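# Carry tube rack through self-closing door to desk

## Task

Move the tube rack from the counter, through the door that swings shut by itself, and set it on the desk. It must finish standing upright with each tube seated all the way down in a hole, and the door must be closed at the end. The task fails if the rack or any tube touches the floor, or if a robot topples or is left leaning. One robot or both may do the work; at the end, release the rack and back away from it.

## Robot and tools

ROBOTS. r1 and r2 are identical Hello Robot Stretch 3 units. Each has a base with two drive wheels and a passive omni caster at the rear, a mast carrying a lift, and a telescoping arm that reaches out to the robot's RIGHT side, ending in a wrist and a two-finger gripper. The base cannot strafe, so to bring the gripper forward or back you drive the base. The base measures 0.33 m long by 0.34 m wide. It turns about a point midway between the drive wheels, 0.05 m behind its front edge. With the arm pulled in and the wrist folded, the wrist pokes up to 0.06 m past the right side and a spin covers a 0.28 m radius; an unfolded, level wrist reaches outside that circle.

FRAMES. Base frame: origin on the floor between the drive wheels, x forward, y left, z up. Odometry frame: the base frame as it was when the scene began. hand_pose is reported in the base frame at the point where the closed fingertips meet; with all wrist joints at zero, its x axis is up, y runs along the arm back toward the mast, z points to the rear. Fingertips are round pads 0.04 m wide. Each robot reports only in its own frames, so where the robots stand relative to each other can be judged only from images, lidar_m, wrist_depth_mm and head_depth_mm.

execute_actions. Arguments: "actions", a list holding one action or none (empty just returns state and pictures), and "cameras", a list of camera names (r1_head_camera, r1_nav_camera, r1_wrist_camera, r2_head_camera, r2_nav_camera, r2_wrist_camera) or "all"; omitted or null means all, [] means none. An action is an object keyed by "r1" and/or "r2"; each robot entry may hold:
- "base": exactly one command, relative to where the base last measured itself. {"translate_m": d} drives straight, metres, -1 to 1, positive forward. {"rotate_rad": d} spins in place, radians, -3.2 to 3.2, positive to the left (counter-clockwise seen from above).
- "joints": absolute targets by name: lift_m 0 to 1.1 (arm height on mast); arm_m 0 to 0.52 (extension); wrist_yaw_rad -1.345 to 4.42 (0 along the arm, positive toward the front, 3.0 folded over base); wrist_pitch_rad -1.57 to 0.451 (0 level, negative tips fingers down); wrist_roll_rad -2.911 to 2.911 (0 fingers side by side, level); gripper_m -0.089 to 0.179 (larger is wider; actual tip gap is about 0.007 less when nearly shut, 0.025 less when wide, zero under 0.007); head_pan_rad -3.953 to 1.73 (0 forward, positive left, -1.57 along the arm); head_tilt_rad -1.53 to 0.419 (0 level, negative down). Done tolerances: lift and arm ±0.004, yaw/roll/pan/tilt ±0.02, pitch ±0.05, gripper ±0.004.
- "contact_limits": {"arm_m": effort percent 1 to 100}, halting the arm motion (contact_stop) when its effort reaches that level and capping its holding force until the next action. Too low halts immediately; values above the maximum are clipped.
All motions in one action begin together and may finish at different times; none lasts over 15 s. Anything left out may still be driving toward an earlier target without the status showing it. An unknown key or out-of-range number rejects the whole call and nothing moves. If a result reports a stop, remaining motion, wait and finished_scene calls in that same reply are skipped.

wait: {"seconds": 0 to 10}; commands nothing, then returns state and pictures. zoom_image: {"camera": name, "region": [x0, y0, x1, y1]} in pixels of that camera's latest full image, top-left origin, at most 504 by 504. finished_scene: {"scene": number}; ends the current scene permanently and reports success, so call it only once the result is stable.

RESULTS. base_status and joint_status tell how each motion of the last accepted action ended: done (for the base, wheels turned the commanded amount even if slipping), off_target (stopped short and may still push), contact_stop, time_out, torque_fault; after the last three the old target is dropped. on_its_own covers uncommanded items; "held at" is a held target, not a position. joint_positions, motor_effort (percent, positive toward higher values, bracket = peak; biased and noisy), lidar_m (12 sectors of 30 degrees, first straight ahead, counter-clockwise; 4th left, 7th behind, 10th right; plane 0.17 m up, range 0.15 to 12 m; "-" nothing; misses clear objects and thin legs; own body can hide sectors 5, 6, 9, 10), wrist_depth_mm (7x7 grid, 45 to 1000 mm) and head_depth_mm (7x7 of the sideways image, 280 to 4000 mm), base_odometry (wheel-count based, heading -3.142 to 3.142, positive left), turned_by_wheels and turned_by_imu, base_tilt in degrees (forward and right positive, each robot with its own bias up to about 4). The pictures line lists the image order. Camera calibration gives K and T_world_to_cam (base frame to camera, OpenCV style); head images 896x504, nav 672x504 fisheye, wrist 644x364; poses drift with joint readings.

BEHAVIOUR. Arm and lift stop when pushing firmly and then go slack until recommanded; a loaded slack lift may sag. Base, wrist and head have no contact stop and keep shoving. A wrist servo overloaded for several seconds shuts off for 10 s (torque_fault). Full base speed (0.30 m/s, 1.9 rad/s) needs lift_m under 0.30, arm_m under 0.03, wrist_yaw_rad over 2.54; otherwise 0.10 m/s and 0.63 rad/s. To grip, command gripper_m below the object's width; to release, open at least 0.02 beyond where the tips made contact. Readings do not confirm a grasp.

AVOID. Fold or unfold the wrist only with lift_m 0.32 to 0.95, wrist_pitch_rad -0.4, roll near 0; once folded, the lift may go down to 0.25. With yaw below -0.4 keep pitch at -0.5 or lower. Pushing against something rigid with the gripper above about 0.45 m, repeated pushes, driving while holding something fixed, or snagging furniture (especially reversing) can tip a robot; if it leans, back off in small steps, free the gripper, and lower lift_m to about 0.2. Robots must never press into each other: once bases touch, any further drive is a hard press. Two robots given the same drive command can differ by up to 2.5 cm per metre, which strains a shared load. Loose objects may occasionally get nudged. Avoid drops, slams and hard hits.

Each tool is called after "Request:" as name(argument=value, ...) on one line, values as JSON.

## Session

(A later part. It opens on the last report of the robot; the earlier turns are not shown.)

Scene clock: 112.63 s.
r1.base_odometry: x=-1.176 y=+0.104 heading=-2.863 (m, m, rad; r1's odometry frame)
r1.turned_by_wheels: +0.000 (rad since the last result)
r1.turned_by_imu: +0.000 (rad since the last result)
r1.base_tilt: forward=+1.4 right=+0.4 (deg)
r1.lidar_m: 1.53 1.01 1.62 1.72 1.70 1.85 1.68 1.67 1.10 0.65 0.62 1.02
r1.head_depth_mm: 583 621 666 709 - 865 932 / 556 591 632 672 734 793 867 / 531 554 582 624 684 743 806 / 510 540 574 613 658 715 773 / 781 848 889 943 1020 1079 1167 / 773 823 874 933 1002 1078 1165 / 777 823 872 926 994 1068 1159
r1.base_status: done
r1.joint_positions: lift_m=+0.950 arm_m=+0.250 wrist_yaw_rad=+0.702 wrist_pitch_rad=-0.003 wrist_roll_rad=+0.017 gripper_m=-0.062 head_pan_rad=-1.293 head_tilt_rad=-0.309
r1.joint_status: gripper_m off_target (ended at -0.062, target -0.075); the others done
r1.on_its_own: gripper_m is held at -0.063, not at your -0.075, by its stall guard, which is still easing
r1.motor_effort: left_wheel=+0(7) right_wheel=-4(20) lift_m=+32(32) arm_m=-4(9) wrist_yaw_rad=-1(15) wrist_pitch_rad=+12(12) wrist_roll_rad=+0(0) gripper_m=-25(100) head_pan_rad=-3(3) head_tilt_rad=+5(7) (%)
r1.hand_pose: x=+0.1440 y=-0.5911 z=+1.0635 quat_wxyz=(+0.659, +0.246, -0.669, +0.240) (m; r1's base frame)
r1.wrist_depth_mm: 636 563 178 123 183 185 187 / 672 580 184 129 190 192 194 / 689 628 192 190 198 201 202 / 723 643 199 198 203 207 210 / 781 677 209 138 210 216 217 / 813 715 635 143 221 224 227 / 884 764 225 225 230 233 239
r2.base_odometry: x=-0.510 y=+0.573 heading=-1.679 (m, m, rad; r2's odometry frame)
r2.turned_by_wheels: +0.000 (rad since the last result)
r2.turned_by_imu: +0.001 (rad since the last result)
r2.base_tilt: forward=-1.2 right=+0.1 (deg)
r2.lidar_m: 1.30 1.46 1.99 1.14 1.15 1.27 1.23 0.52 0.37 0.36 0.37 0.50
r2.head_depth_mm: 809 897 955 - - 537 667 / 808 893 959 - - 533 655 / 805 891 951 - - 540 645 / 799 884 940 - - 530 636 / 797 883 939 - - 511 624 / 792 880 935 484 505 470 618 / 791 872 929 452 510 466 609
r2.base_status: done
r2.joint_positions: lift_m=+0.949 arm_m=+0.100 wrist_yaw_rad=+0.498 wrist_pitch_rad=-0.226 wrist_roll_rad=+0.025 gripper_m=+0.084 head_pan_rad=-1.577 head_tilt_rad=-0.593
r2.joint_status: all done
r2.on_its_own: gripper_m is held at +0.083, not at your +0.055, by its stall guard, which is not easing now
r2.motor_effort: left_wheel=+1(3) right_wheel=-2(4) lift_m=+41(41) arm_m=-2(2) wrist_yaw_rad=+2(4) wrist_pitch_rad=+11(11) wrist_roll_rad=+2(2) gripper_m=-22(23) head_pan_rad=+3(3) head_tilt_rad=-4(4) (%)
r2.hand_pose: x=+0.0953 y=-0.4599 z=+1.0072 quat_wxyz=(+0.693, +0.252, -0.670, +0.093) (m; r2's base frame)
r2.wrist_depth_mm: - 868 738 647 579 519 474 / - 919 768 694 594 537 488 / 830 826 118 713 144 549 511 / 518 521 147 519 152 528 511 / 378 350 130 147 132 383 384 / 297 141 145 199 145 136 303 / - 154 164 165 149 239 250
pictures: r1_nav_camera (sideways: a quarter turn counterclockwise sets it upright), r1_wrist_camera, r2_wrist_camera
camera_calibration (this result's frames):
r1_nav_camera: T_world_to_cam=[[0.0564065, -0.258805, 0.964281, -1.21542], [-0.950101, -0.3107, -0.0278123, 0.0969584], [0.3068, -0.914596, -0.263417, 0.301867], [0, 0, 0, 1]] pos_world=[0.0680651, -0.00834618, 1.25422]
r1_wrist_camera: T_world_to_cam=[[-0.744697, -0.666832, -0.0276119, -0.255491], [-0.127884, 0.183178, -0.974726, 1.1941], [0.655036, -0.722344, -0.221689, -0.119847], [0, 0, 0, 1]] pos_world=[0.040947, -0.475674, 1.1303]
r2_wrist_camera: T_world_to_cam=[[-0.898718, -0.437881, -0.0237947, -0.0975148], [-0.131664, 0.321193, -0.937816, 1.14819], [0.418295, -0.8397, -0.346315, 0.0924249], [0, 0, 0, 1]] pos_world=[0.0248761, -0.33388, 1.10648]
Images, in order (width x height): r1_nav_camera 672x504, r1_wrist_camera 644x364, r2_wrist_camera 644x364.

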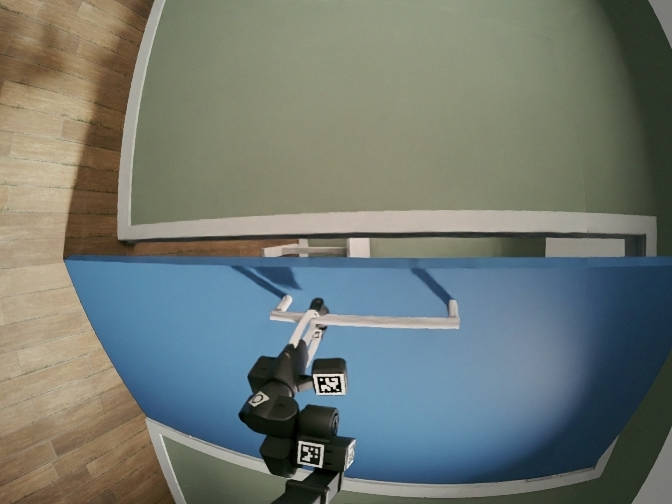

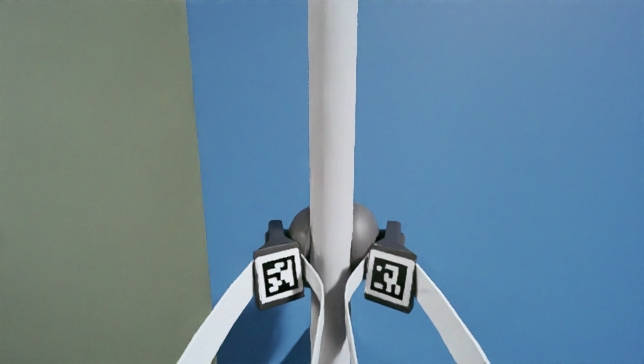

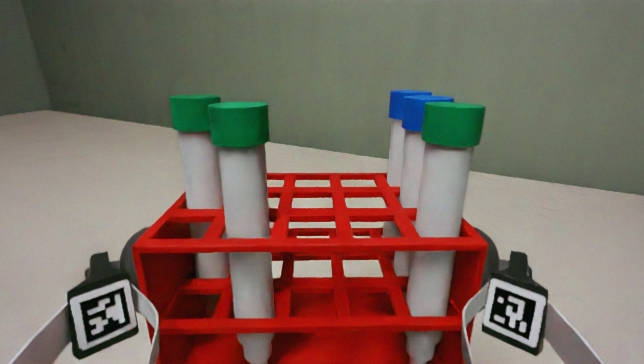

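Request:
execute_actions(actions=[{"r1":{"base":{"translate_m":-0.146},"joints":{"arm_m":0.19,"wrist_yaw_rad":0.87,"gripper_m":-0.07}},"r2":{"base":{"rotate_rad":1.1},"joints":{"wrist_yaw_rad":1.1,"arm_m":0.0,"head_pan_rad":0,"head_tilt_rad":-0.8}}}], cameras=["r1_wrist_camera","r2_wrist_camera"])

Request:
execute_actions(actions=[{"r1":{"base":{"translate_m":-0.158},"joints":{"arm_m":0.16,"wrist_yaw_rad":1.05,"gripper_m":-0.075}},"r2":{"base":{"rotate_rad":1.15},"joints":{"wrist_yaw_rad":1.8,"lift_m":0.9}}}], cameras=["r1_wrist_camera","r1_nav_camera","r2_wrist_camera","r2_nav_camera"])

Scene clock: 121.67 s.
r1.base_odometry: x=-1.035 y=+0.144 heading=-2.863 (m, m, rad; r1's odometry frame)
r1.turned_by_wheels: +0.001 (rad since the last result)
r1.turned_by_imu: -0.035 (rad since the last result)
r1.base_tilt: forward=+1.4 right=+0.4 (deg)
r1.lidar_m: 1.58 1.25 1.73 1.66 1.65 1.76 1.56 1.54 1.28 0.63 0.53 1.07
r1.head_depth_mm: 603 646 698 761 855 - 1022 / 552 589 631 681 - 799 886 / 509 541 577 617 661 717 782 / 472 488 508 540 566 648 699 / 441 464 490 519 553 594 644 / 427 455 496 994 1068 1150 1249 / 821 864 917 967 1041 1124 1213
r1.base_status: done
r1.joint_positions: lift_m=+0.950 arm_m=+0.190 wrist_yaw_rad=+0.885 wrist_pitch_rad=-0.004 wrist_roll_rad=+0.017 gripper_m=-0.059 head_pan_rad=-1.293 head_tilt_rad=-0.309
r1.joint_status: gripper_m off_target (ended at -0.059, target -0.070); the others done
r1.on_its_own: gripper_m is held at -0.058, not at your -0.070, by its stall guard, which is still easing
r1.motor_effort: left_wheel=+6(28) right_wheel=-11(12) lift_m=+32(32) arm_m=-2(11) wrist_yaw_rad=-11(61) wrist_pitch_rad=+12(13) wrist_roll_rad=+0(0) gripper_m=-6(100) head_pan_rad=-2(3) head_tilt_rad=+5(5) (%)
r1.hand_pose: x=+0.1769 y=-0.4974 z=+1.0634 quat_wxyz=(+0.634, +0.307, -0.643, +0.299) (m; r1's base frame)
r1.wrist_depth_mm: - 867 178 124 187 192 196 / - 895 185 129 196 198 204 / - 898 190 135 201 206 211 / - 967 199 199 212 215 220 / - - 206 140 218 224 229 / - - 213 146 228 232 240 / - - 225 225 235 242 251
r2.base_odometry: x=-0.510 y=+0.573 heading=-0.579 (m, m, rad; r2's odometry frame)
r2.turned_by_wheels: +1.100 (rad since the last result)
r2.turned_by_imu: +1.112 (rad since the last result)
r2.base_tilt: forward=-1.2 right=+0.0 (deg)
r2.lidar_m: 2.11 1.25 1.43 1.25 1.24 0.49 0.37 0.36 0.37 0.53 1.40 1.48
r2.head_depth_mm: 1638 1784 1970 1835 1527 1310 1150 / 1858 2044 2182 1827 1524 1307 1148 / 2126 2389 2280 1836 1529 1307 1142 / 2529 2781 2257 1824 1528 1313 1138 / 2719 2919 2255 1815 1520 1311 1142 / 2584 2798 2280 1821 1515 1310 1140 / 2433 2729 2259 1812 1519 1307 1139
r2.base_status: done
r2.joint_positions: lift_m=+0.949 arm_m=+0.002 wrist_yaw_rad=+1.099 wrist_pitch_rad=-0.226 wrist_roll_rad=+0.025 gripper_m=+0.084 head_pan_rad=-0.007 head_tilt_rad=-0.790
r2.joint_status: all done
joint sent to its limit — the command would take r2.arm_m past its lower limit, so that joint was sent only as far as its limit.
r2.on_its_own: gripper_m is held at +0.083, not at your +0.055, by its stall guard, which is not easing now
r2.motor_effort: left_wheel=-2(5) right_wheel=+2(5) lift_m=+41(41) arm_m=-2(6) wrist_yaw_rad=+1(5) wrist_pitch_rad=+11(10) wrist_roll_rad=+2(2) gripper_m=-24(23) head_pan_rad=+3(38) head_tilt_rad=-6(26) (%)
r2.hand_pose: x=+0.1962 y=-0.2584 z=+1.0072 quat_wxyz=(+0.634, +0.439, -0.565, +0.293) (m; r2's base frame)
r2.wrist_depth_mm: - - - - - 979 879 / - - - - - - 908 / - - 117 - 144 - 920 / - - 147 - 152 - 959 / - - 130 147 132 - - / - 141 145 199 145 135 - / - 155 152 165 149 - -
pictures: r1_wrist_camera, r2_wrist_camera
camera_calibration (this result's frames):
r1_wrist_camera: T_world_to_cam=[[-0.610527, -0.791514, -0.0276211, -0.254284], [-0.159463, 0.157012, -0.974638, 1.17353], [0.775776, -0.590638, -0.222077, -0.0292252], [0, 0, 0, 1]] pos_world=[0.0545602, -0.40279, 1.13026]
r2_wrist_camera: T_world_to_cam=[[-0.493806, -0.869246, -0.0238393, -0.10947], [-0.290159, 0.190555, -0.937815, 1.0941], [0.819734, -0.456181, -0.346316, 0.239714], [0, 0, 0, 1]] pos_world=[0.066906, -0.19429, 1.10648]
Images, in order (width x height): r1_wrist_camera 644x364, r2_wrist_camera 644x364.

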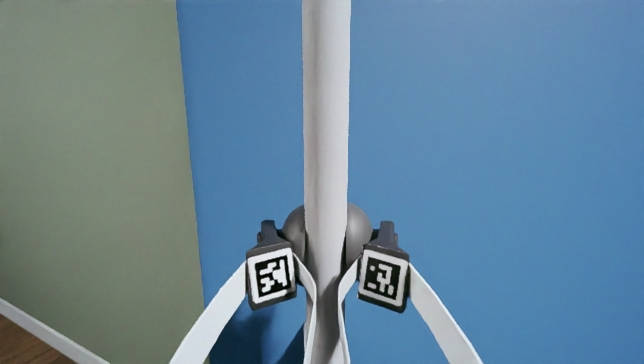

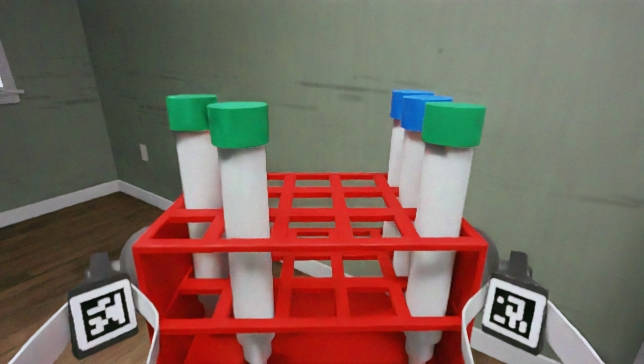

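Scene clock: 124.47 s.
r1.base_odometry: x=-0.883 y=+0.188 heading=-2.862 (m, m, rad; r1's odometry frame)
r1.turned_by_wheels: +0.000 (rad since the last result)
r1.turned_by_imu: -0.021 (rad since the last result)
r1.base_tilt: forward=+1.4 right=+0.3 (deg)
r1.lidar_m: 1.64 1.38 1.88 1.61 1.59 1.68 1.43 1.40 1.39 0.67 0.47 1.11
r1.head_depth_mm: 722 784 861 956 1082 1212 1380 / 619 664 721 780 822 - 1050 / 542 576 617 663 703 771 848 / 482 509 539 574 605 658 708 / 434 440 458 484 515 557 610 / 395 413 432 453 477 505 545 / 362 381 405 435 489 1210 1295
r1.base_status: done
r1.joint_positions: lift_m=+0.950 arm_m=+0.160 wrist_yaw_rad=+1.057 wrist_pitch_rad=-0.004 wrist_roll_rad=+0.017 gripper_m=-0.061 head_pan_rad=-1.293 head_tilt_rad=-0.309
r1.joint_status: gripper_m off_target (ended at -0.061, target -0.075); the others done
r1.on_its_own: gripper_m is held at -0.063, not at your -0.075, by its stall guard, which is still easing
r1.motor_effort: left_wheel=+5(25) right_wheel=-10(16) lift_m=+32(32) arm_m=-3(10) wrist_yaw_rad=-4(73) wrist_pitch_rad=+12(13) wrist_roll_rad=+0(0) gripper_m=-39(100) head_pan_rad=-2(3) head_tilt_rad=+4(3) (%)
r1.hand_pose: x=+0.2017 y=-0.4312 z=+1.0633 quat_wxyz=(+0.606, +0.361, -0.615, +0.352) (m; r1's base frame)
r1.wrist_depth_mm: - - 178 123 190 197 204 / - - 183 128 197 203 211 / - - 190 133 204 212 222 / - - 195 139 212 221 230 / - - 204 141 221 230 240 / - - 210 146 231 239 250 / - - 223 224 238 251 265
r2.base_odometry: x=-0.510 y=+0.573 heading=+0.570 (m, m, rad; r2's odometry frame)
r2.turned_by_wheels: +1.150 (rad since the last result)
r2.turned_by_imu: +1.161 (rad since the last result)
r2.base_tilt: forward=-1.2 right=+0.0 (deg)
r2.lidar_m: 1.45 1.23 1.22 0.45 0.36 0.36 0.39 0.59 1.40 1.54 2.39 1.38
r2.head_depth_mm: 2547 2797 2308 1748 341 364 1167 / 1312 2800 2287 1821 365 354 1144 / 1594 1703 1893 1831 355 325 1148 / 3068 2875 2268 1828 1520 1252 1141 / 3299 3001 2275 1852 1512 1306 1137 / 3527 1673 1817 1823 1523 1303 1139 / 1292 1424 1591 1719 1524 1299 1139
r2.base_status: done
r2.joint_positions: lift_m=+0.901 arm_m=+0.002 wrist_yaw_rad=+1.799 wrist_pitch_rad=-0.226 wrist_roll_rad=+0.025 gripper_m=+0.084 head_pan_rad=-0.007 head_tilt_rad=-0.790
r2.joint_status: all done
r2.on_its_own: gripper_m is held at +0.083, not at your +0.055, by its stall guard, which is not easing now
r2.motor_effort: left_wheel=-2(5) right_wheel=+3(4) lift_m=+15(38) arm_m=-2(2) wrist_yaw_rad=+1(4) wrist_pitch_rad=+10(10) wrist_roll_rad=+2(2) gripper_m=-23(23) head_pan_rad=+3(3) head_tilt_rad=-5(6) (%)
r2.hand_pose: x=+0.2166 y=-0.0922 z=+0.9583 quat_wxyz=(+0.495, +0.606, -0.380, +0.493) (m; r2's base frame)
r2.wrist_depth_mm: 929 - - - - - - / 941 - - - - - - / - - 116 - 144 - - / - - 148 - 152 - - / - - 129 147 132 - - / - 141 144 199 145 136 - / - 154 153 165 149 - -
pictures: r1_nav_camera (sideways: a quarter turn counterclockwise sets it upright), r1_wrist_camera, r2_nav_camera (sideways: a quarter turn counterclockwise sets it upright), r2_wrist_camera
camera_calibration (this result's frames):
r1_nav_camera: T_world_to_cam=[[0.0562837, -0.258511, 0.964367, -1.21553], [-0.950143, -0.310574, -0.0277998, 0.0969424], [0.306694, -0.914722, -0.263103, 0.301459], [0, 0, 0, 1]] pos_world=[0.0680682, -0.00836989, 1.25423]
r1_wrist_camera: T_world_to_cam=[[-0.466424, -0.88413, -0.0276262, -0.255748], [-0.184206, 0.12763, -0.974566, 1.15925], [0.865169, -0.449472, -0.222392, 0.0338228], [0, 0, 0, 1]] pos_world=[0.0649921, -0.358868, 1.13022]
r2_nav_camera: T_world_to_cam=[[0.722581, 0.0262744, 0.690786, -0.860992], [0.0456734, -0.998909, -0.00978166, 0.0671247], [0.689775, 0.0386186, -0.722993, 0.886893], [0, 0, 0, 1]] pos_world=[0.00731387, 0.0554228, 1.23664]
r2_wrist_camera: T_world_to_cam=[[0.181909, -0.983027, -0.0238226, -0.112953], [-0.345125, -0.0411423, -0.937655, 1.01295], [0.920759, 0.178789, -0.346751, 0.318979], [0, 0, 0, 1]] pos_world=[0.07644, -0.12639, 1.05772]
Images, in order (width x height): r1_nav_camera 672x504, r1_wrist_camera 644x364, r2_nav_camera 672x504, r2_wrist_camera 644x364.

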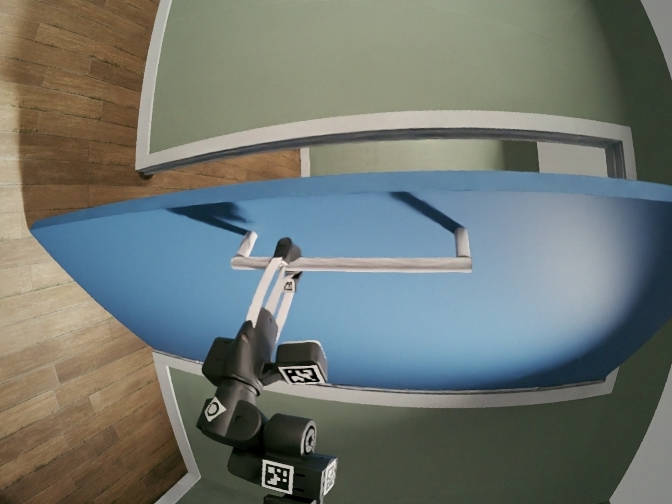

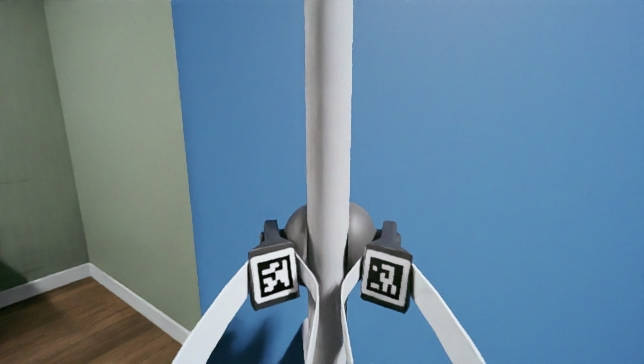

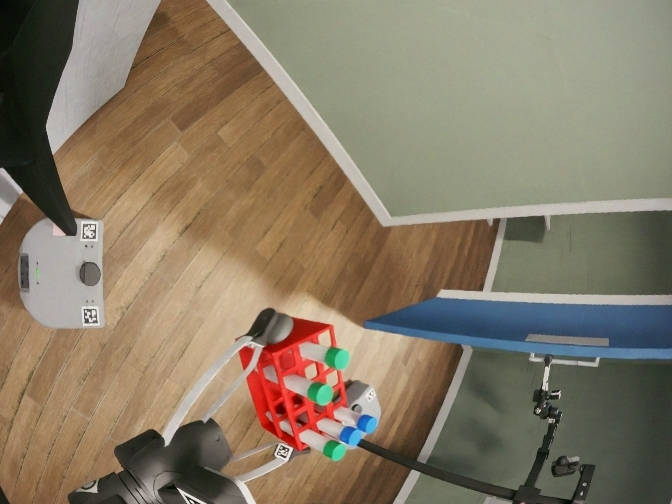

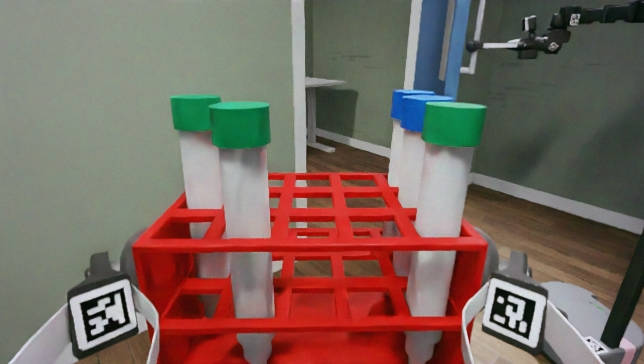

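Request:
execute_actions(actions=[{"r1":{"base":{"translate_m":-0.1},"joints":{"arm_m":0.135,"gripper_m":-0.07}},"r2":{"base":{"rotate_rad":-0.08}}}], cameras=[])

Request:
execute_actions(actions=[{"r1":{"base":{"translate_m":-0.25},"joints":{"arm_m":0.125,"gripper_m":-0.075}},"r2":{"base":{"translate_m":1.0}}}], cameras=["r1_wrist_camera","r1_nav_camera","r2_head_camera","r2_nav_camera"])

Scene clock: 131.63 s.
r1.base_odometry: x=-0.787 y=+0.215 heading=-2.862 (m, m, rad; r1's odometry frame)
r1.turned_by_wheels: +0.000 (rad since the last result)
r1.turned_by_imu: +0.000 (rad since the last result)
r1.base_tilt: forward=+1.4 right=+0.3 (deg)
r1.lidar_m: 1.70 1.47 1.97 1.56 1.54 1.64 1.33 1.31 1.39 0.72 0.44 1.17
r1.head_depth_mm: 883 974 1057 1139 1231 1326 - / 704 760 829 912 974 - 1228 / 584 623 667 718 760 - 917 / 500 528 558 594 638 669 733 / 437 443 446 478 494 535 605 / 388 396 422 442 464 488 515 / 349 362 377 396 423 458 523
r1.base_status: done
r1.joint_positions: lift_m=+0.950 arm_m=+0.135 wrist_yaw_rad=+1.056 wrist_pitch_rad=-0.004 wrist_roll_rad=+0.017 gripper_m=-0.061 head_pan_rad=-1.293 head_tilt_rad=-0.309
r1.joint_status: gripper_m off_target (ended at -0.061, target -0.070); the others done
r1.on_its_own: gripper_m is held at -0.062, not at your -0.070, by its stall guard, which is still easing
r1.motor_effort: left_wheel=+3(5) right_wheel=-9(17) lift_m=+32(32) arm_m=-3(6) wrist_yaw_rad=-4(15) wrist_pitch_rad=+13(12) wrist_roll_rad=+0(0) gripper_m=-23(100) head_pan_rad=-3(3) head_tilt_rad=+4(5) (%)
r1.hand_pose: x=+0.2015 y=-0.4065 z=+1.0633 quat_wxyz=(+0.607, +0.361, -0.615, +0.352) (m; r1's base frame)
r1.wrist_depth_mm: - - 173 126 198 216 237 / - - 180 130 210 224 245 / - - 184 135 214 234 256 / - - 192 140 225 243 271 / - - 197 143 238 254 283 / - - 202 147 248 266 300 / - - 216 210 253 285 314
r2.base_odometry: x=-0.510 y=+0.573 heading=+0.491 (m, m, rad; r2's odometry frame)
r2.turned_by_wheels: -0.080 (rad since the last result)
r2.turned_by_imu: -0.079 (rad since the last result)
r2.base_tilt: forward=-1.3 right=+0.1 (deg)
r2.lidar_m: 1.48 1.25 1.22 0.48 0.37 0.36 0.38 0.54 1.40 1.49 2.16 1.46
r2.head_depth_mm: 2490 2725 2288 1779 341 364 1163 / 2494 2837 2301 1819 366 354 1140 / 1427 1583 1859 1834 355 325 1142 / 1839 2119 2187 1831 1526 1260 1143 / 3135 3028 2283 1834 1523 1302 1143 / 3357 2980 2269 1810 1521 1303 1135 / 3388 1525 1682 1764 1520 1304 1138
r2.base_status: done
r2.joint_positions: lift_m=+0.901 arm_m=+0.002 wrist_yaw_rad=+1.799 wrist_pitch_rad=-0.226 wrist_roll_rad=+0.025 gripper_m=+0.084 head_pan_rad=-0.007 head_tilt_rad=-0.790
r2.joint_status: not commanded
r2.on_its_own: gripper_m is held at +0.083, not at your +0.055, by its stall guard, which is not easing now
r2.motor_effort: left_wheel=+2(2) right_wheel=-1(2) lift_m=+15(15) arm_m=-2(2) wrist_yaw_rad=+1(2) wrist_pitch_rad=+11(10) wrist_roll_rad=+2(2) gripper_m=-23(23) head_pan_rad=+4(3) head_tilt_rad=-5(6) (%)
r2.hand_pose: x=+0.2166 y=-0.0922 z=+0.9583 quat_wxyz=(+0.495, +0.606, -0.380, +0.493) (m; r2's base frame)
r2.wrist_depth_mm: 952 - - - - - - / 967 - - - - - - / - - 116 - 143 - - / - - 147 - 151 - - / - - 129 147 132 - - / - 141 145 200 145 135 - / - 155 164 165 148 - -
pictures: none
No camera images: the call's "cameras" was empty. Leave "cameras" out to get every camera's image.

Scene clock: 142.60 s.
r1.base_odometry: x=-0.547 y=+0.285 heading=-2.861 (m, m, rad; r1's odometry frame)
r1.turned_by_wheels: +0.000 (rad since the last result)
r1.turned_by_imu: +0.000 (rad since the last result)
r1.base_tilt: forward=+1.4 right=+0.4 (deg)
r1.lidar_m: 1.01 2.08 1.88 1.45 1.44 1.43 1.10 1.09 1.16 1.20 0.41 1.36
r1.head_depth_mm: 1060 1123 1204 1285 1375 1484 - / 1050 1118 1190 1265 1338 - - / 1021 1076 1146 1220 1304 - 1438 / 695 731 771 814 874 917 994 / 521 536 505 525 491 585 671 / 416 409 440 455 469 483 507 / 346 355 363 372 392 417 449
r1.base_status: done
r1.joint_positions: lift_m=+0.950 arm_m=+0.125 wrist_yaw_rad=+1.053 wrist_pitch_rad=-0.004 wrist_roll_rad=+0.017 gripper_m=-0.026 head_pan_rad=-1.293 head_tilt_rad=-0.309
r1.joint_status: gripper_m off_target (ended at -0.026, target -0.075); the others done
r1.on_its_own: gripper_m is held at -0.027, not at your -0.075, by its stall guard, which is not easing now
r1.motor_effort: left_wheel=+3(6) right_wheel=-10(18) lift_m=+32(32) arm_m=-3(7) wrist_yaw_rad=-2(10) wrist_pitch_rad=+12(12) wrist_roll_rad=+0(0) gripper_m=-23(100) head_pan_rad=-2(2) head_tilt_rad=+5(4) (%)
r1.hand_pose: x=+0.2012 y=-0.3971 z=+1.0633 quat_wxyz=(+0.607, +0.360, -0.615, +0.351) (m; r1's base frame)
r1.wrist_depth_mm: 814 155 171 133 240 301 402 / - 160 176 138 251 313 440 / 867 167 184 145 260 335 471 / 650 174 187 150 271 354 507 / - 635 192 148 296 383 559 / - - 192 156 323 404 619 / - - 213 206 311 444 678
r2.base_odometry: x=+0.372 y=+1.044 heading=+0.491 (m, m, rad; r2's odometry frame)
r2.turned_by_wheels: +0.000 (rad since the last result)
r2.turned_by_imu: +0.002 (rad since the last result)
r2.base_tilt: forward=-1.2 right=+0.1 (deg)
r2.lidar_m: 1.00 0.67 0.66 0.70 1.02 1.20 1.26 1.79 1.97 2.09 1.01 0.77
r2.head_depth_mm: 773 850 944 1035 341 364 1167 / 855 949 1068 1220 366 355 1148 / 954 1074 1227 1432 355 325 1144 / 1094 1257 1459 1686 1523 1256 1145 / 2182 2516 2269 1828 1526 1305 1143 / 2342 2680 2264 1813 1519 1303 1147 / 2510 2796 2243 1808 1521 1277 1142
r2.base_status: done
r2.joint_positions: lift_m=+0.901 arm_m=+0.002 wrist_yaw_rad=+1.799 wrist_pitch_rad=-0.226 wrist_roll_rad=+0.025 gripper_m=+0.084 head_pan_rad=-0.007 head_tilt_rad=-0.790
r2.joint_status: not commanded
r2.on_its_own: gripper_m is held at +0.083, not at your +0.055, by its stall guard, which is not easing now
r2.motor_effort: left_wheel=+1(4) right_wheel=-1(2) lift_m=+15(15) arm_m=-2(2) wrist_yaw_rad=+2(2) wrist_pitch_rad=+11(11) wrist_roll_rad=+2(2) gripper_m=-23(24) head_pan_rad=+4(3) head_tilt_rad=-6(6) (%)
r2.hand_pose: x=+0.2166 y=-0.0922 z=+0.9583 quat_wxyz=(+0.495, +0.606, -0.380, +0.493) (m; r2's base frame)
r2.wrist_depth_mm: 531 - - - 907 659 531 / 543 - - - 917 677 533 / 567 - 117 - 143 649 543 / 580 - 147 - 152 681 555 / 605 641 129 147 132 677 561 / 616 141 150 198 145 136 571 / 616 155 164 165 148 805 569
pictures: r1_nav_camera (sideways: a quarter turn counterclockwise sets it upright), r1_wrist_camera, r2_head_camera (sideways: a quarter turn clockwise sets it upright), r2_nav_camera (sideways: a quarter turn counterclockwise sets it upright)
camera_calibration (this result's frames):
r1_nav_camera: T_world_to_cam=[[0.0562837, -0.258511, 0.964367, -1.21553], [-0.950143, -0.310574, -0.0277998, 0.0969424], [0.306694, -0.914722, -0.263103, 0.301459], [0, 0, 0, 1]] pos_world=[0.0680682, -0.0083699, 1.25423]
r1_wrist_camera: T_world_to_cam=[[-0.469803, -0.882339, -0.0276267, -0.224422], [-0.183796, 0.128376, -0.974545, 1.15498], [0.863426, -0.452767, -0.222481, 0.0487081], [0, 0, 0, 1]] pos_world=[0.0647899, -0.324234, 1.13022]
r2_head_camera: T_world_to_cam=[[-0.70474, 0.0107585, -0.709384, 0.946516], [0.024317, 0.999664, -0.00899692, 0.0100877], [0.709049, -0.0235906, -0.704765, 0.868242], [0, 0, 0, 1]] pos_world=[0.0511759, 0.000214922, 1.28344]
r2_nav_camera: T_world_to_cam=[[0.722599, 0.0262775, 0.690767, -0.860967], [0.0456777, -0.998908, -0.00978304, 0.0671264], [0.689756, 0.0386219, -0.723011, 0.886917], [0, 0, 0, 1]] pos_world=[0.00731192, 0.0554229, 1.23664]
Images, in order (width x height): r1_nav_camera 672x504, r1_wrist_camera 644x364, r2_head_camera 896x504, r2_nav_camera 672x504.

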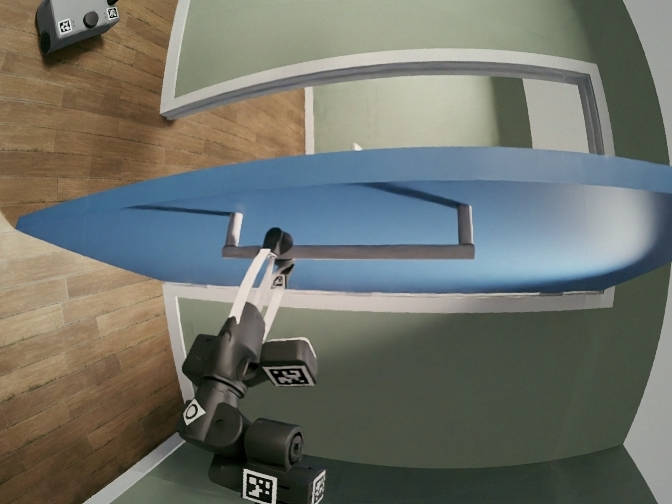

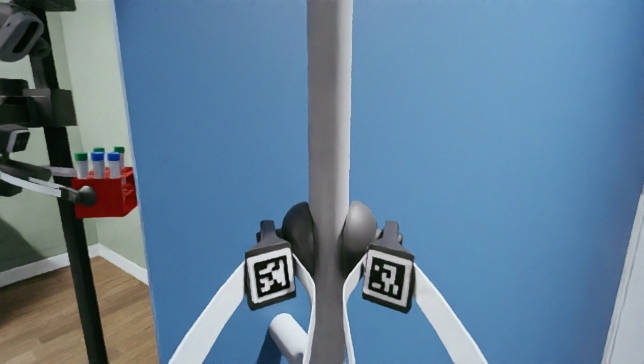

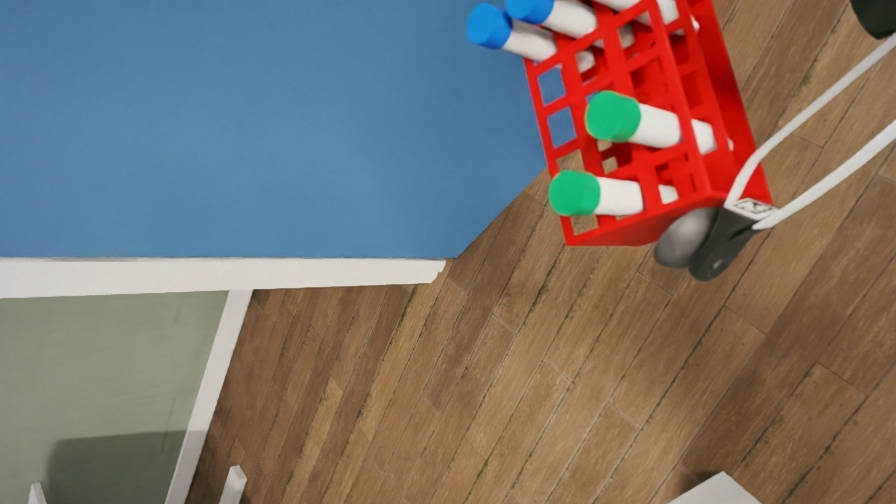

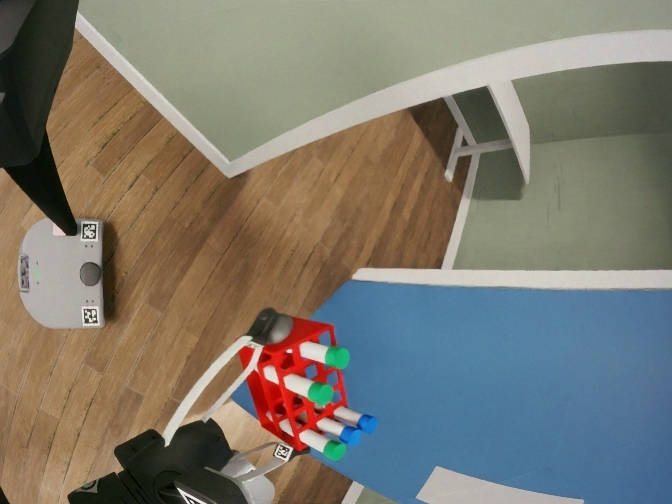

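Request:
execute_actions(actions=[{"r1":{"joints":{"gripper_m":-0.085,"arm_m":0.132}},"r2":{"base":{"translate_m":0.5}}}], cameras=["r1_wrist_camera"])

Request:
execute_actions(actions=[{"r1":{"joints":{"gripper_m":-0.07}},"r2":{"base":{"rotate_rad":0.6},"joints":{"head_tilt_rad":-0.6}}}], cameras=[])

Request:
execute_actions(actions=[{"r1":{"joints":{"gripper_m":-0.085}},"r2":{"base":{"translate_m":0.45}}}], cameras=["r1_wrist_camera","r2_head_camera","r2_nav_camera"])

Scene clock: 153.10 s.
r1.base_odometry: x=-0.547 y=+0.285 heading=-2.861 (m, m, rad; r1's odometry frame)
r1.turned_by_wheels: +0.000 (rad since the last result)
r1.turned_by_imu: +0.001 (rad since the last result)
r1.base_tilt: forward=+1.5 right=+0.3 (deg)
r1.lidar_m: 1.87 2.08 1.88 1.46 1.44 1.42 1.11 1.09 1.16 1.20 0.41 0.92
r1.head_depth_mm: 1065 1134 1194 1282 1373 1474 - / 1052 1116 1187 1262 1325 - - / 1020 1074 1145 1223 1308 - 1439 / 700 735 776 824 888 921 1000 / 525 543 393 529 541 591 675 / 420 413 444 460 473 486 511 / 350 358 367 376 392 418 450
r1.base_status: not commanded
r1.joint_positions: lift_m=+0.950 arm_m=+0.132 wrist_yaw_rad=+1.070 wrist_pitch_rad=-0.004 wrist_roll_rad=+0.017 gripper_m=-0.055 head_pan_rad=-1.293 head_tilt_rad=-0.309
r1.joint_status: gripper_m off_target (ended at -0.055, target -0.085); the others done
r1.on_its_own: gripper_m is held at -0.056, not at your -0.085, by its stall guard, which is still easing; wrist_yaw_rad is at rest, and its effort (-14) is outside its rest range (-12 to +12)
r1.motor_effort: left_wheel=+5(5) right_wheel=-11(13) lift_m=+32(32) arm_m=+2(3) wrist_yaw_rad=-14(14) wrist_pitch_rad=+12(13) wrist_roll_rad=+0(0) gripper_m=-32(100) head_pan_rad=-2(3) head_tilt_rad=+5(5) (%)
r1.hand_pose: x=+0.2033 y=-0.3998 z=+1.0633 quat_wxyz=(+0.604, +0.365, -0.612, +0.356) (m; r1's base frame)
r1.wrist_depth_mm: - 156 172 186 237 293 383 / - 160 177 192 247 307 405 / - 168 182 199 258 323 447 / - 173 187 205 267 340 484 / - - 191 148 290 367 515 / - - 191 155 320 391 568 / - - 212 202 303 429 628
r2.base_odometry: x=+0.813 y=+1.280 heading=+0.491 (m, m, rad; r2's odometry frame)
r2.turned_by_wheels: +0.000 (rad since the last result)
r2.turned_by_imu: +0.002 (rad since the last result)
r2.base_tilt: forward=-1.2 right=+0.1 (deg)
r2.lidar_m: 0.63 2.39 0.45 0.40 0.58 1.65 1.70 2.29 2.25 0.50 0.47 0.48
r2.head_depth_mm: 472 519 577 634 340 364 997 / 523 580 652 742 366 354 1126 / 583 658 749 871 355 325 1145 / 690 776 902 1074 1336 1257 1146 / 1684 1979 2193 1822 1522 1315 1144 / 1821 2132 2268 1828 1518 1310 1138 / 1968 2338 2290 1815 1519 1309 1138
r2.base_status: done
r2.joint_positions: lift_m=+0.901 arm_m=+0.002 wrist_yaw_rad=+1.799 wrist_pitch_rad=-0.226 wrist_roll_rad=+0.025 gripper_m=+0.084 head_pan_rad=-0.007 head_tilt_rad=-0.790
r2.joint_status: not commanded
r2.on_its_own: gripper_m is held at +0.083, not at your +0.055, by its stall guard, which is not easing now
r2.motor_effort: left_wheel=+1(5) right_wheel=-1(2) lift_m=+15(15) arm_m=-2(2) wrist_yaw_rad=+2(2) wrist_pitch_rad=+11(11) wrist_roll_rad=+2(2) gripper_m=-23(23) head_pan_rad=+3(3) head_tilt_rad=-6(6) (%)
r2.hand_pose: x=+0.2166 y=-0.0922 z=+0.9583 quat_wxyz=(+0.495, +0.606, -0.380, +0.493) (m; r2's base frame)
r2.wrist_depth_mm: - - - - 493 357 282 / - - - - 499 369 288 / - - 117 - 143 351 294 / - - 145 816 152 370 298 / - - 130 147 132 366 305 / - 141 144 199 145 135 311 / - 155 165 165 148 433 305
pictures: r1_wrist_camera
camera_calibration (this result's frames):
r1_wrist_camera: T_world_to_cam=[[-0.454838, -0.890145, -0.0276284, -0.231993], [-0.185936, 0.125256, -0.974545, 1.1549], [0.870948, -0.438123, -0.222481, 0.0499811], [0, 0, 0, 1]] pos_world=[0.0656883, -0.329268, 1.13022]
Images, in order (width x height): r1_wrist_camera 644x364.

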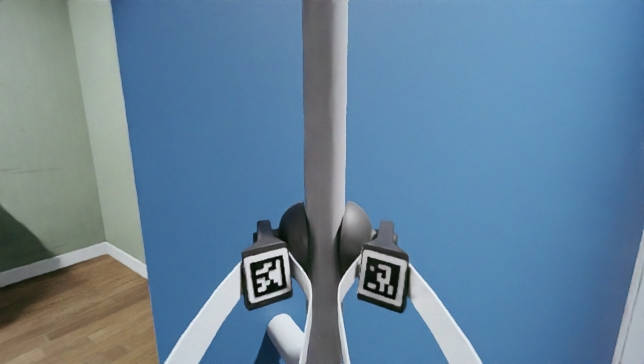

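Scene clock: 155.03 s.
r1.base_odometry: x=-0.547 y=+0.285 heading=-2.861 (m, m, rad; r1's odometry frame)
r1.turned_by_wheels: +0.000 (rad since the last result)
r1.turned_by_imu: +0.000 (rad since the last result)
r1.base_tilt: forward=+1.4 right=+0.4 (deg)
r1.lidar_m: 1.87 2.08 1.88 1.46 1.44 1.42 1.11 1.08 1.15 1.20 0.41 0.93
r1.head_depth_mm: 1063 1125 1196 1284 1377 1468 - / 1053 1115 1186 1266 1333 - - / 1019 1075 1140 1223 1307 - 1438 / 699 733 773 822 890 920 996 / 524 543 392 529 540 591 674 / 420 413 446 460 472 485 511 / 350 358 367 376 392 419 449
r1.base_status: not commanded
r1.joint_positions: lift_m=+0.950 arm_m=+0.132 wrist_yaw_rad=+1.070 wrist_pitch_rad=-0.004 wrist_roll_rad=+0.017 gripper_m=-0.060 head_pan_rad=-1.293 head_tilt_rad=-0.309
r1.joint_status: gripper_m off_target (ended at -0.060, target -0.070)
r1.on_its_own: gripper_m is held at -0.062, not at your -0.070, by its stall guard, which is still easing; wrist_yaw_rad is at rest, and its effort (-13) is outside its rest range (-12 to +12)
r1.motor_effort: left_wheel=+6(6) right_wheel=-11(11) lift_m=+32(32) arm_m=+2(2) wrist_yaw_rad=-13(14) wrist_pitch_rad=+13(13) wrist_roll_rad=+0(0) gripper_m=-41(100) head_pan_rad=-2(3) head_tilt_rad=+4(5) (%)
r1.hand_pose: x=+0.2033 y=-0.3998 z=+1.0633 quat_wxyz=(+0.604, +0.365, -0.612, +0.356) (m; r1's base frame)
r1.wrist_depth_mm: - 155 172 185 236 292 383 / - 160 177 192 247 309 410 / - 168 182 198 258 321 439 / - 174 188 205 269 344 472 / - - 190 149 289 361 520 / - - 193 156 313 389 567 / - - 211 203 305 423 627
r2.base_odometry: x=+0.813 y=+1.280 heading=+1.091 (m, m, rad; r2's odometry frame)
r2.turned_by_wheels: +0.600 (rad since the last result)
r2.turned_by_imu: +0.606 (rad since the last result)
r2.base_tilt: forward=-1.2 right=+0.1 (deg)
r2.lidar_m: 2.39 0.41 0.40 0.64 1.66 1.75 2.27 2.24 0.49 0.47 0.49 0.68
r2.head_depth_mm: 1995 2146 2290 2265 1795 331 330 / 2323 2432 2677 2290 1785 1461 304 / 2499 2589 2893 2312 1781 1479 299 / 2367 2375 2850 2277 1776 1457 1258 / 2262 2351 2743 2286 1774 1454 1224 / 2209 2299 2691 2293 1791 1446 1227 / 2082 2205 2560 2284 1779 1447 1227
r2.base_status: done
r2.joint_positions: lift_m=+0.901 arm_m=+0.002 wrist_yaw_rad=+1.799 wrist_pitch_rad=-0.226 wrist_roll_rad=+0.025 gripper_m=+0.084 head_pan_rad=-0.007 head_tilt_rad=-0.606
r2.joint_status: all done
r2.on_its_own: gripper_m is held at +0.083, not at your +0.055, by its stall guard, which is not easing now
r2.motor_effort: left_wheel=-3(5) right_wheel=+2(5) lift_m=+15(15) arm_m=-1(2) wrist_yaw_rad=+1(2) wrist_pitch_rad=+11(11) wrist_roll_rad=+2(2) gripper_m=-24(23) head_pan_rad=+3(3) head_tilt_rad=+3(22) (%)
r2.hand_pose: x=+0.2166 y=-0.0922 z=+0.9583 quat_wxyz=(+0.495, +0.606, -0.380, +0.493) (m; r2's base frame)
r2.wrist_depth_mm: - - - - - - - / - - - - - - - / - - 117 - 144 - - / - - 146 - 152 - - / - - 130 147 132 - 603 / 447 141 150 199 145 135 596 / 430 155 165 165 149 - 529
pictures: none
No camera images: the call's "cameras" was empty. Leave "cameras" out to get every camera's image.

Scene clock: 160.50 s.
r1.base_odometry: x=-0.547 y=+0.285 heading=-2.861 (m, m, rad; r1's odometry frame)
r1.turned_by_wheels: +0.000 (rad since the last result)
r1.turned_by_imu: +0.000 (rad since the last result)
r1.base_tilt: forward=+1.4 right=+0.4 (deg)
r1.lidar_m: 1.87 2.09 1.88 1.46 1.44 1.42 1.11 1.08 1.16 1.20 0.41 1.30
r1.head_depth_mm: 1062 1119 1197 1282 1377 1475 - / 1050 1113 1183 1266 1326 - - / 1016 1072 1146 1214 1304 - 1440 / 699 735 776 821 887 921 998 / 524 544 393 529 542 591 674 / 420 413 445 460 472 485 511 / 350 358 367 377 392 418 449
r1.base_status: not commanded
r1.joint_positions: lift_m=+0.950 arm_m=+0.132 wrist_yaw_rad=+1.070 wrist_pitch_rad=-0.004 wrist_roll_rad=+0.017 gripper_m=-0.055 head_pan_rad=-1.293 head_tilt_rad=-0.309
r1.joint_status: gripper_m off_target (ended at -0.055, target -0.085)
r1.on_its_own: gripper_m is held at -0.056, not at your -0.085, by its stall guard, which is still easing; wrist_yaw_rad is at rest, and its effort (-14) is outside its rest range (-12 to +12)
r1.motor_effort: left_wheel=+5(6) right_wheel=-11(11) lift_m=+32(32) arm_m=+2(2) wrist_yaw_rad=-14(14) wrist_pitch_rad=+12(13) wrist_roll_rad=+0(0) gripper_m=-32(100) head_pan_rad=-3(2) head_tilt_rad=+4(4) (%)
r1.hand_pose: x=+0.2033 y=-0.3998 z=+1.0633 quat_wxyz=(+0.604, +0.365, -0.612, +0.356) (m; r1's base frame)
r1.wrist_depth_mm: - 155 172 186 237 292 381 / - 161 177 192 248 307 413 / - 168 183 200 257 327 438 / - 172 187 204 267 341 471 / - - 192 149 288 361 522 / - - 192 154 317 386 566 / - - 212 201 305 415 629
r2.base_odometry: x=+1.021 y=+1.679 heading=+1.091 (m, m, rad; r2's odometry frame)
r2.turned_by_wheels: +0.000 (rad since the last result)
r2.turned_by_imu: +0.001 (rad since the last result)
r2.base_tilt: forward=-1.2 right=+0.1 (deg)
r2.lidar_m: 1.94 1.62 2.29 0.31 0.31 1.94 2.69 0.67 0.49 0.48 0.50 1.53
r2.head_depth_mm: 1784 1901 2011 2118 1780 336 330 / 2046 2151 2346 2296 1780 1460 303 / 2059 2183 2106 2245 1781 1499 301 / 1975 2116 2446 2299 1787 1458 1255 / 1886 2021 1703 2308 1791 1457 1226 / 1803 1966 1583 2298 1774 1450 1229 / 1742 1873 1494 2237 1777 1454 1221
r2.base_status: done
r2.joint_positions: lift_m=+0.901 arm_m=+0.002 wrist_yaw_rad=+1.799 wrist_pitch_rad=-0.226 wrist_roll_rad=+0.025 gripper_m=+0.084 head_pan_rad=-0.007 head_tilt_rad=-0.606
r2.joint_status: not commanded
r2.on_its_own: gripper_m is held at +0.083, not at your +0.055, by its stall guard, which is not easing now
r2.motor_effort: left_wheel=-3(3) right_wheel=+2(4) lift_m=+15(15) arm_m=-2(2) wrist_yaw_rad=+1(2) wrist_pitch_rad=+11(10) wrist_roll_rad=+2(2) gripper_m=-23(23) head_pan_rad=+4(3) head_tilt_rad=+3(2) (%)
r2.hand_pose: x=+0.2166 y=-0.0922 z=+0.9583 quat_wxyz=(+0.495, +0.606, -0.380, +0.493) (m; r2's base frame)
r2.wrist_depth_mm: - - - - - - - / - - - - - - - / - - 117 - 143 - - / - - 147 - 151 - - / - - 130 147 132 - - / - 141 145 199 145 135 - / - 155 164 165 149 - -
pictures: r1_wrist_camera, r2_head_camera (sideways: a quarter turn clockwise sets it upright), r2_nav_camera (sideways: a quarter turn counterclockwise sets it upright)
camera_calibration (this result's frames):
r1_wrist_camera: T_world_to_cam=[[-0.454838, -0.890146, -0.0276282, -0.231993], [-0.185936, 0.125256, -0.974545, 1.1549], [0.870948, -0.438123, -0.222481, 0.0499809], [0, 0, 0, 1]] pos_world=[0.0656883, -0.329268, 1.13022]
r2_head_camera: T_world_to_cam=[[-0.562777, 0.00970373, -0.826552, 1.09837], [0.0255816, 0.999657, -0.00568186, 0.00576593], [0.826213, -0.0243422, -0.562832, 0.682899], [0, 0, 0, 1]] pos_world=[0.0537717, 0.000200976, 1.29225]
r2_nav_camera: T_world_to_cam=[[0.583747, 0.0273122, 0.811476, -1.01745], [0.0466694, -0.99891, 0.0000484721, 0.054322], [0.810593, 0.0378428, -0.584386, 0.705862], [0, 0, 0, 1]] pos_world=[0.0192313, 0.0553398, 1.23813]
Images, in order (width x height): r1_wrist_camera 644x364, r2_head_camera 896x504, r2_nav_camera 672x504.

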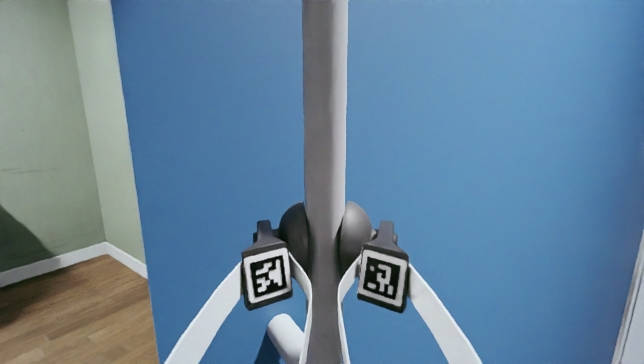

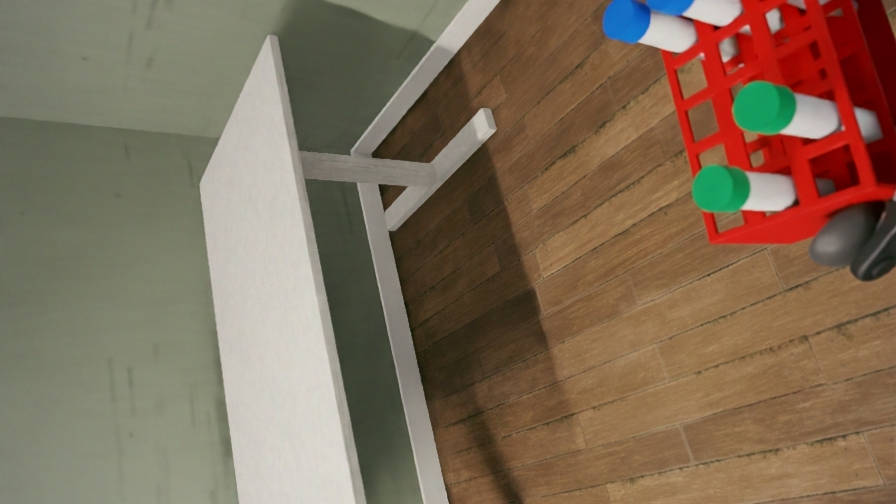

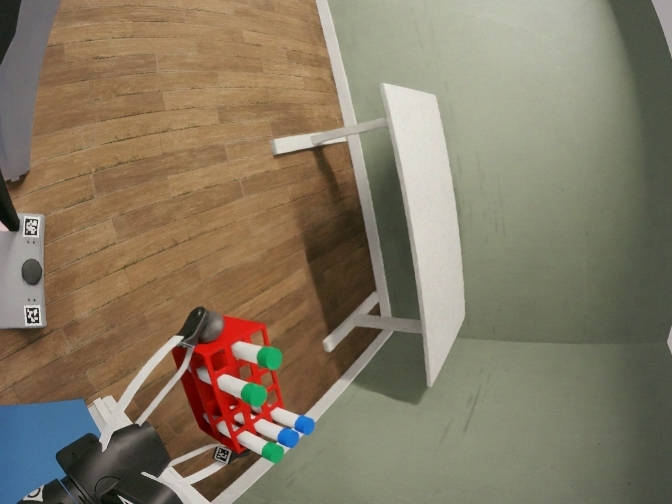

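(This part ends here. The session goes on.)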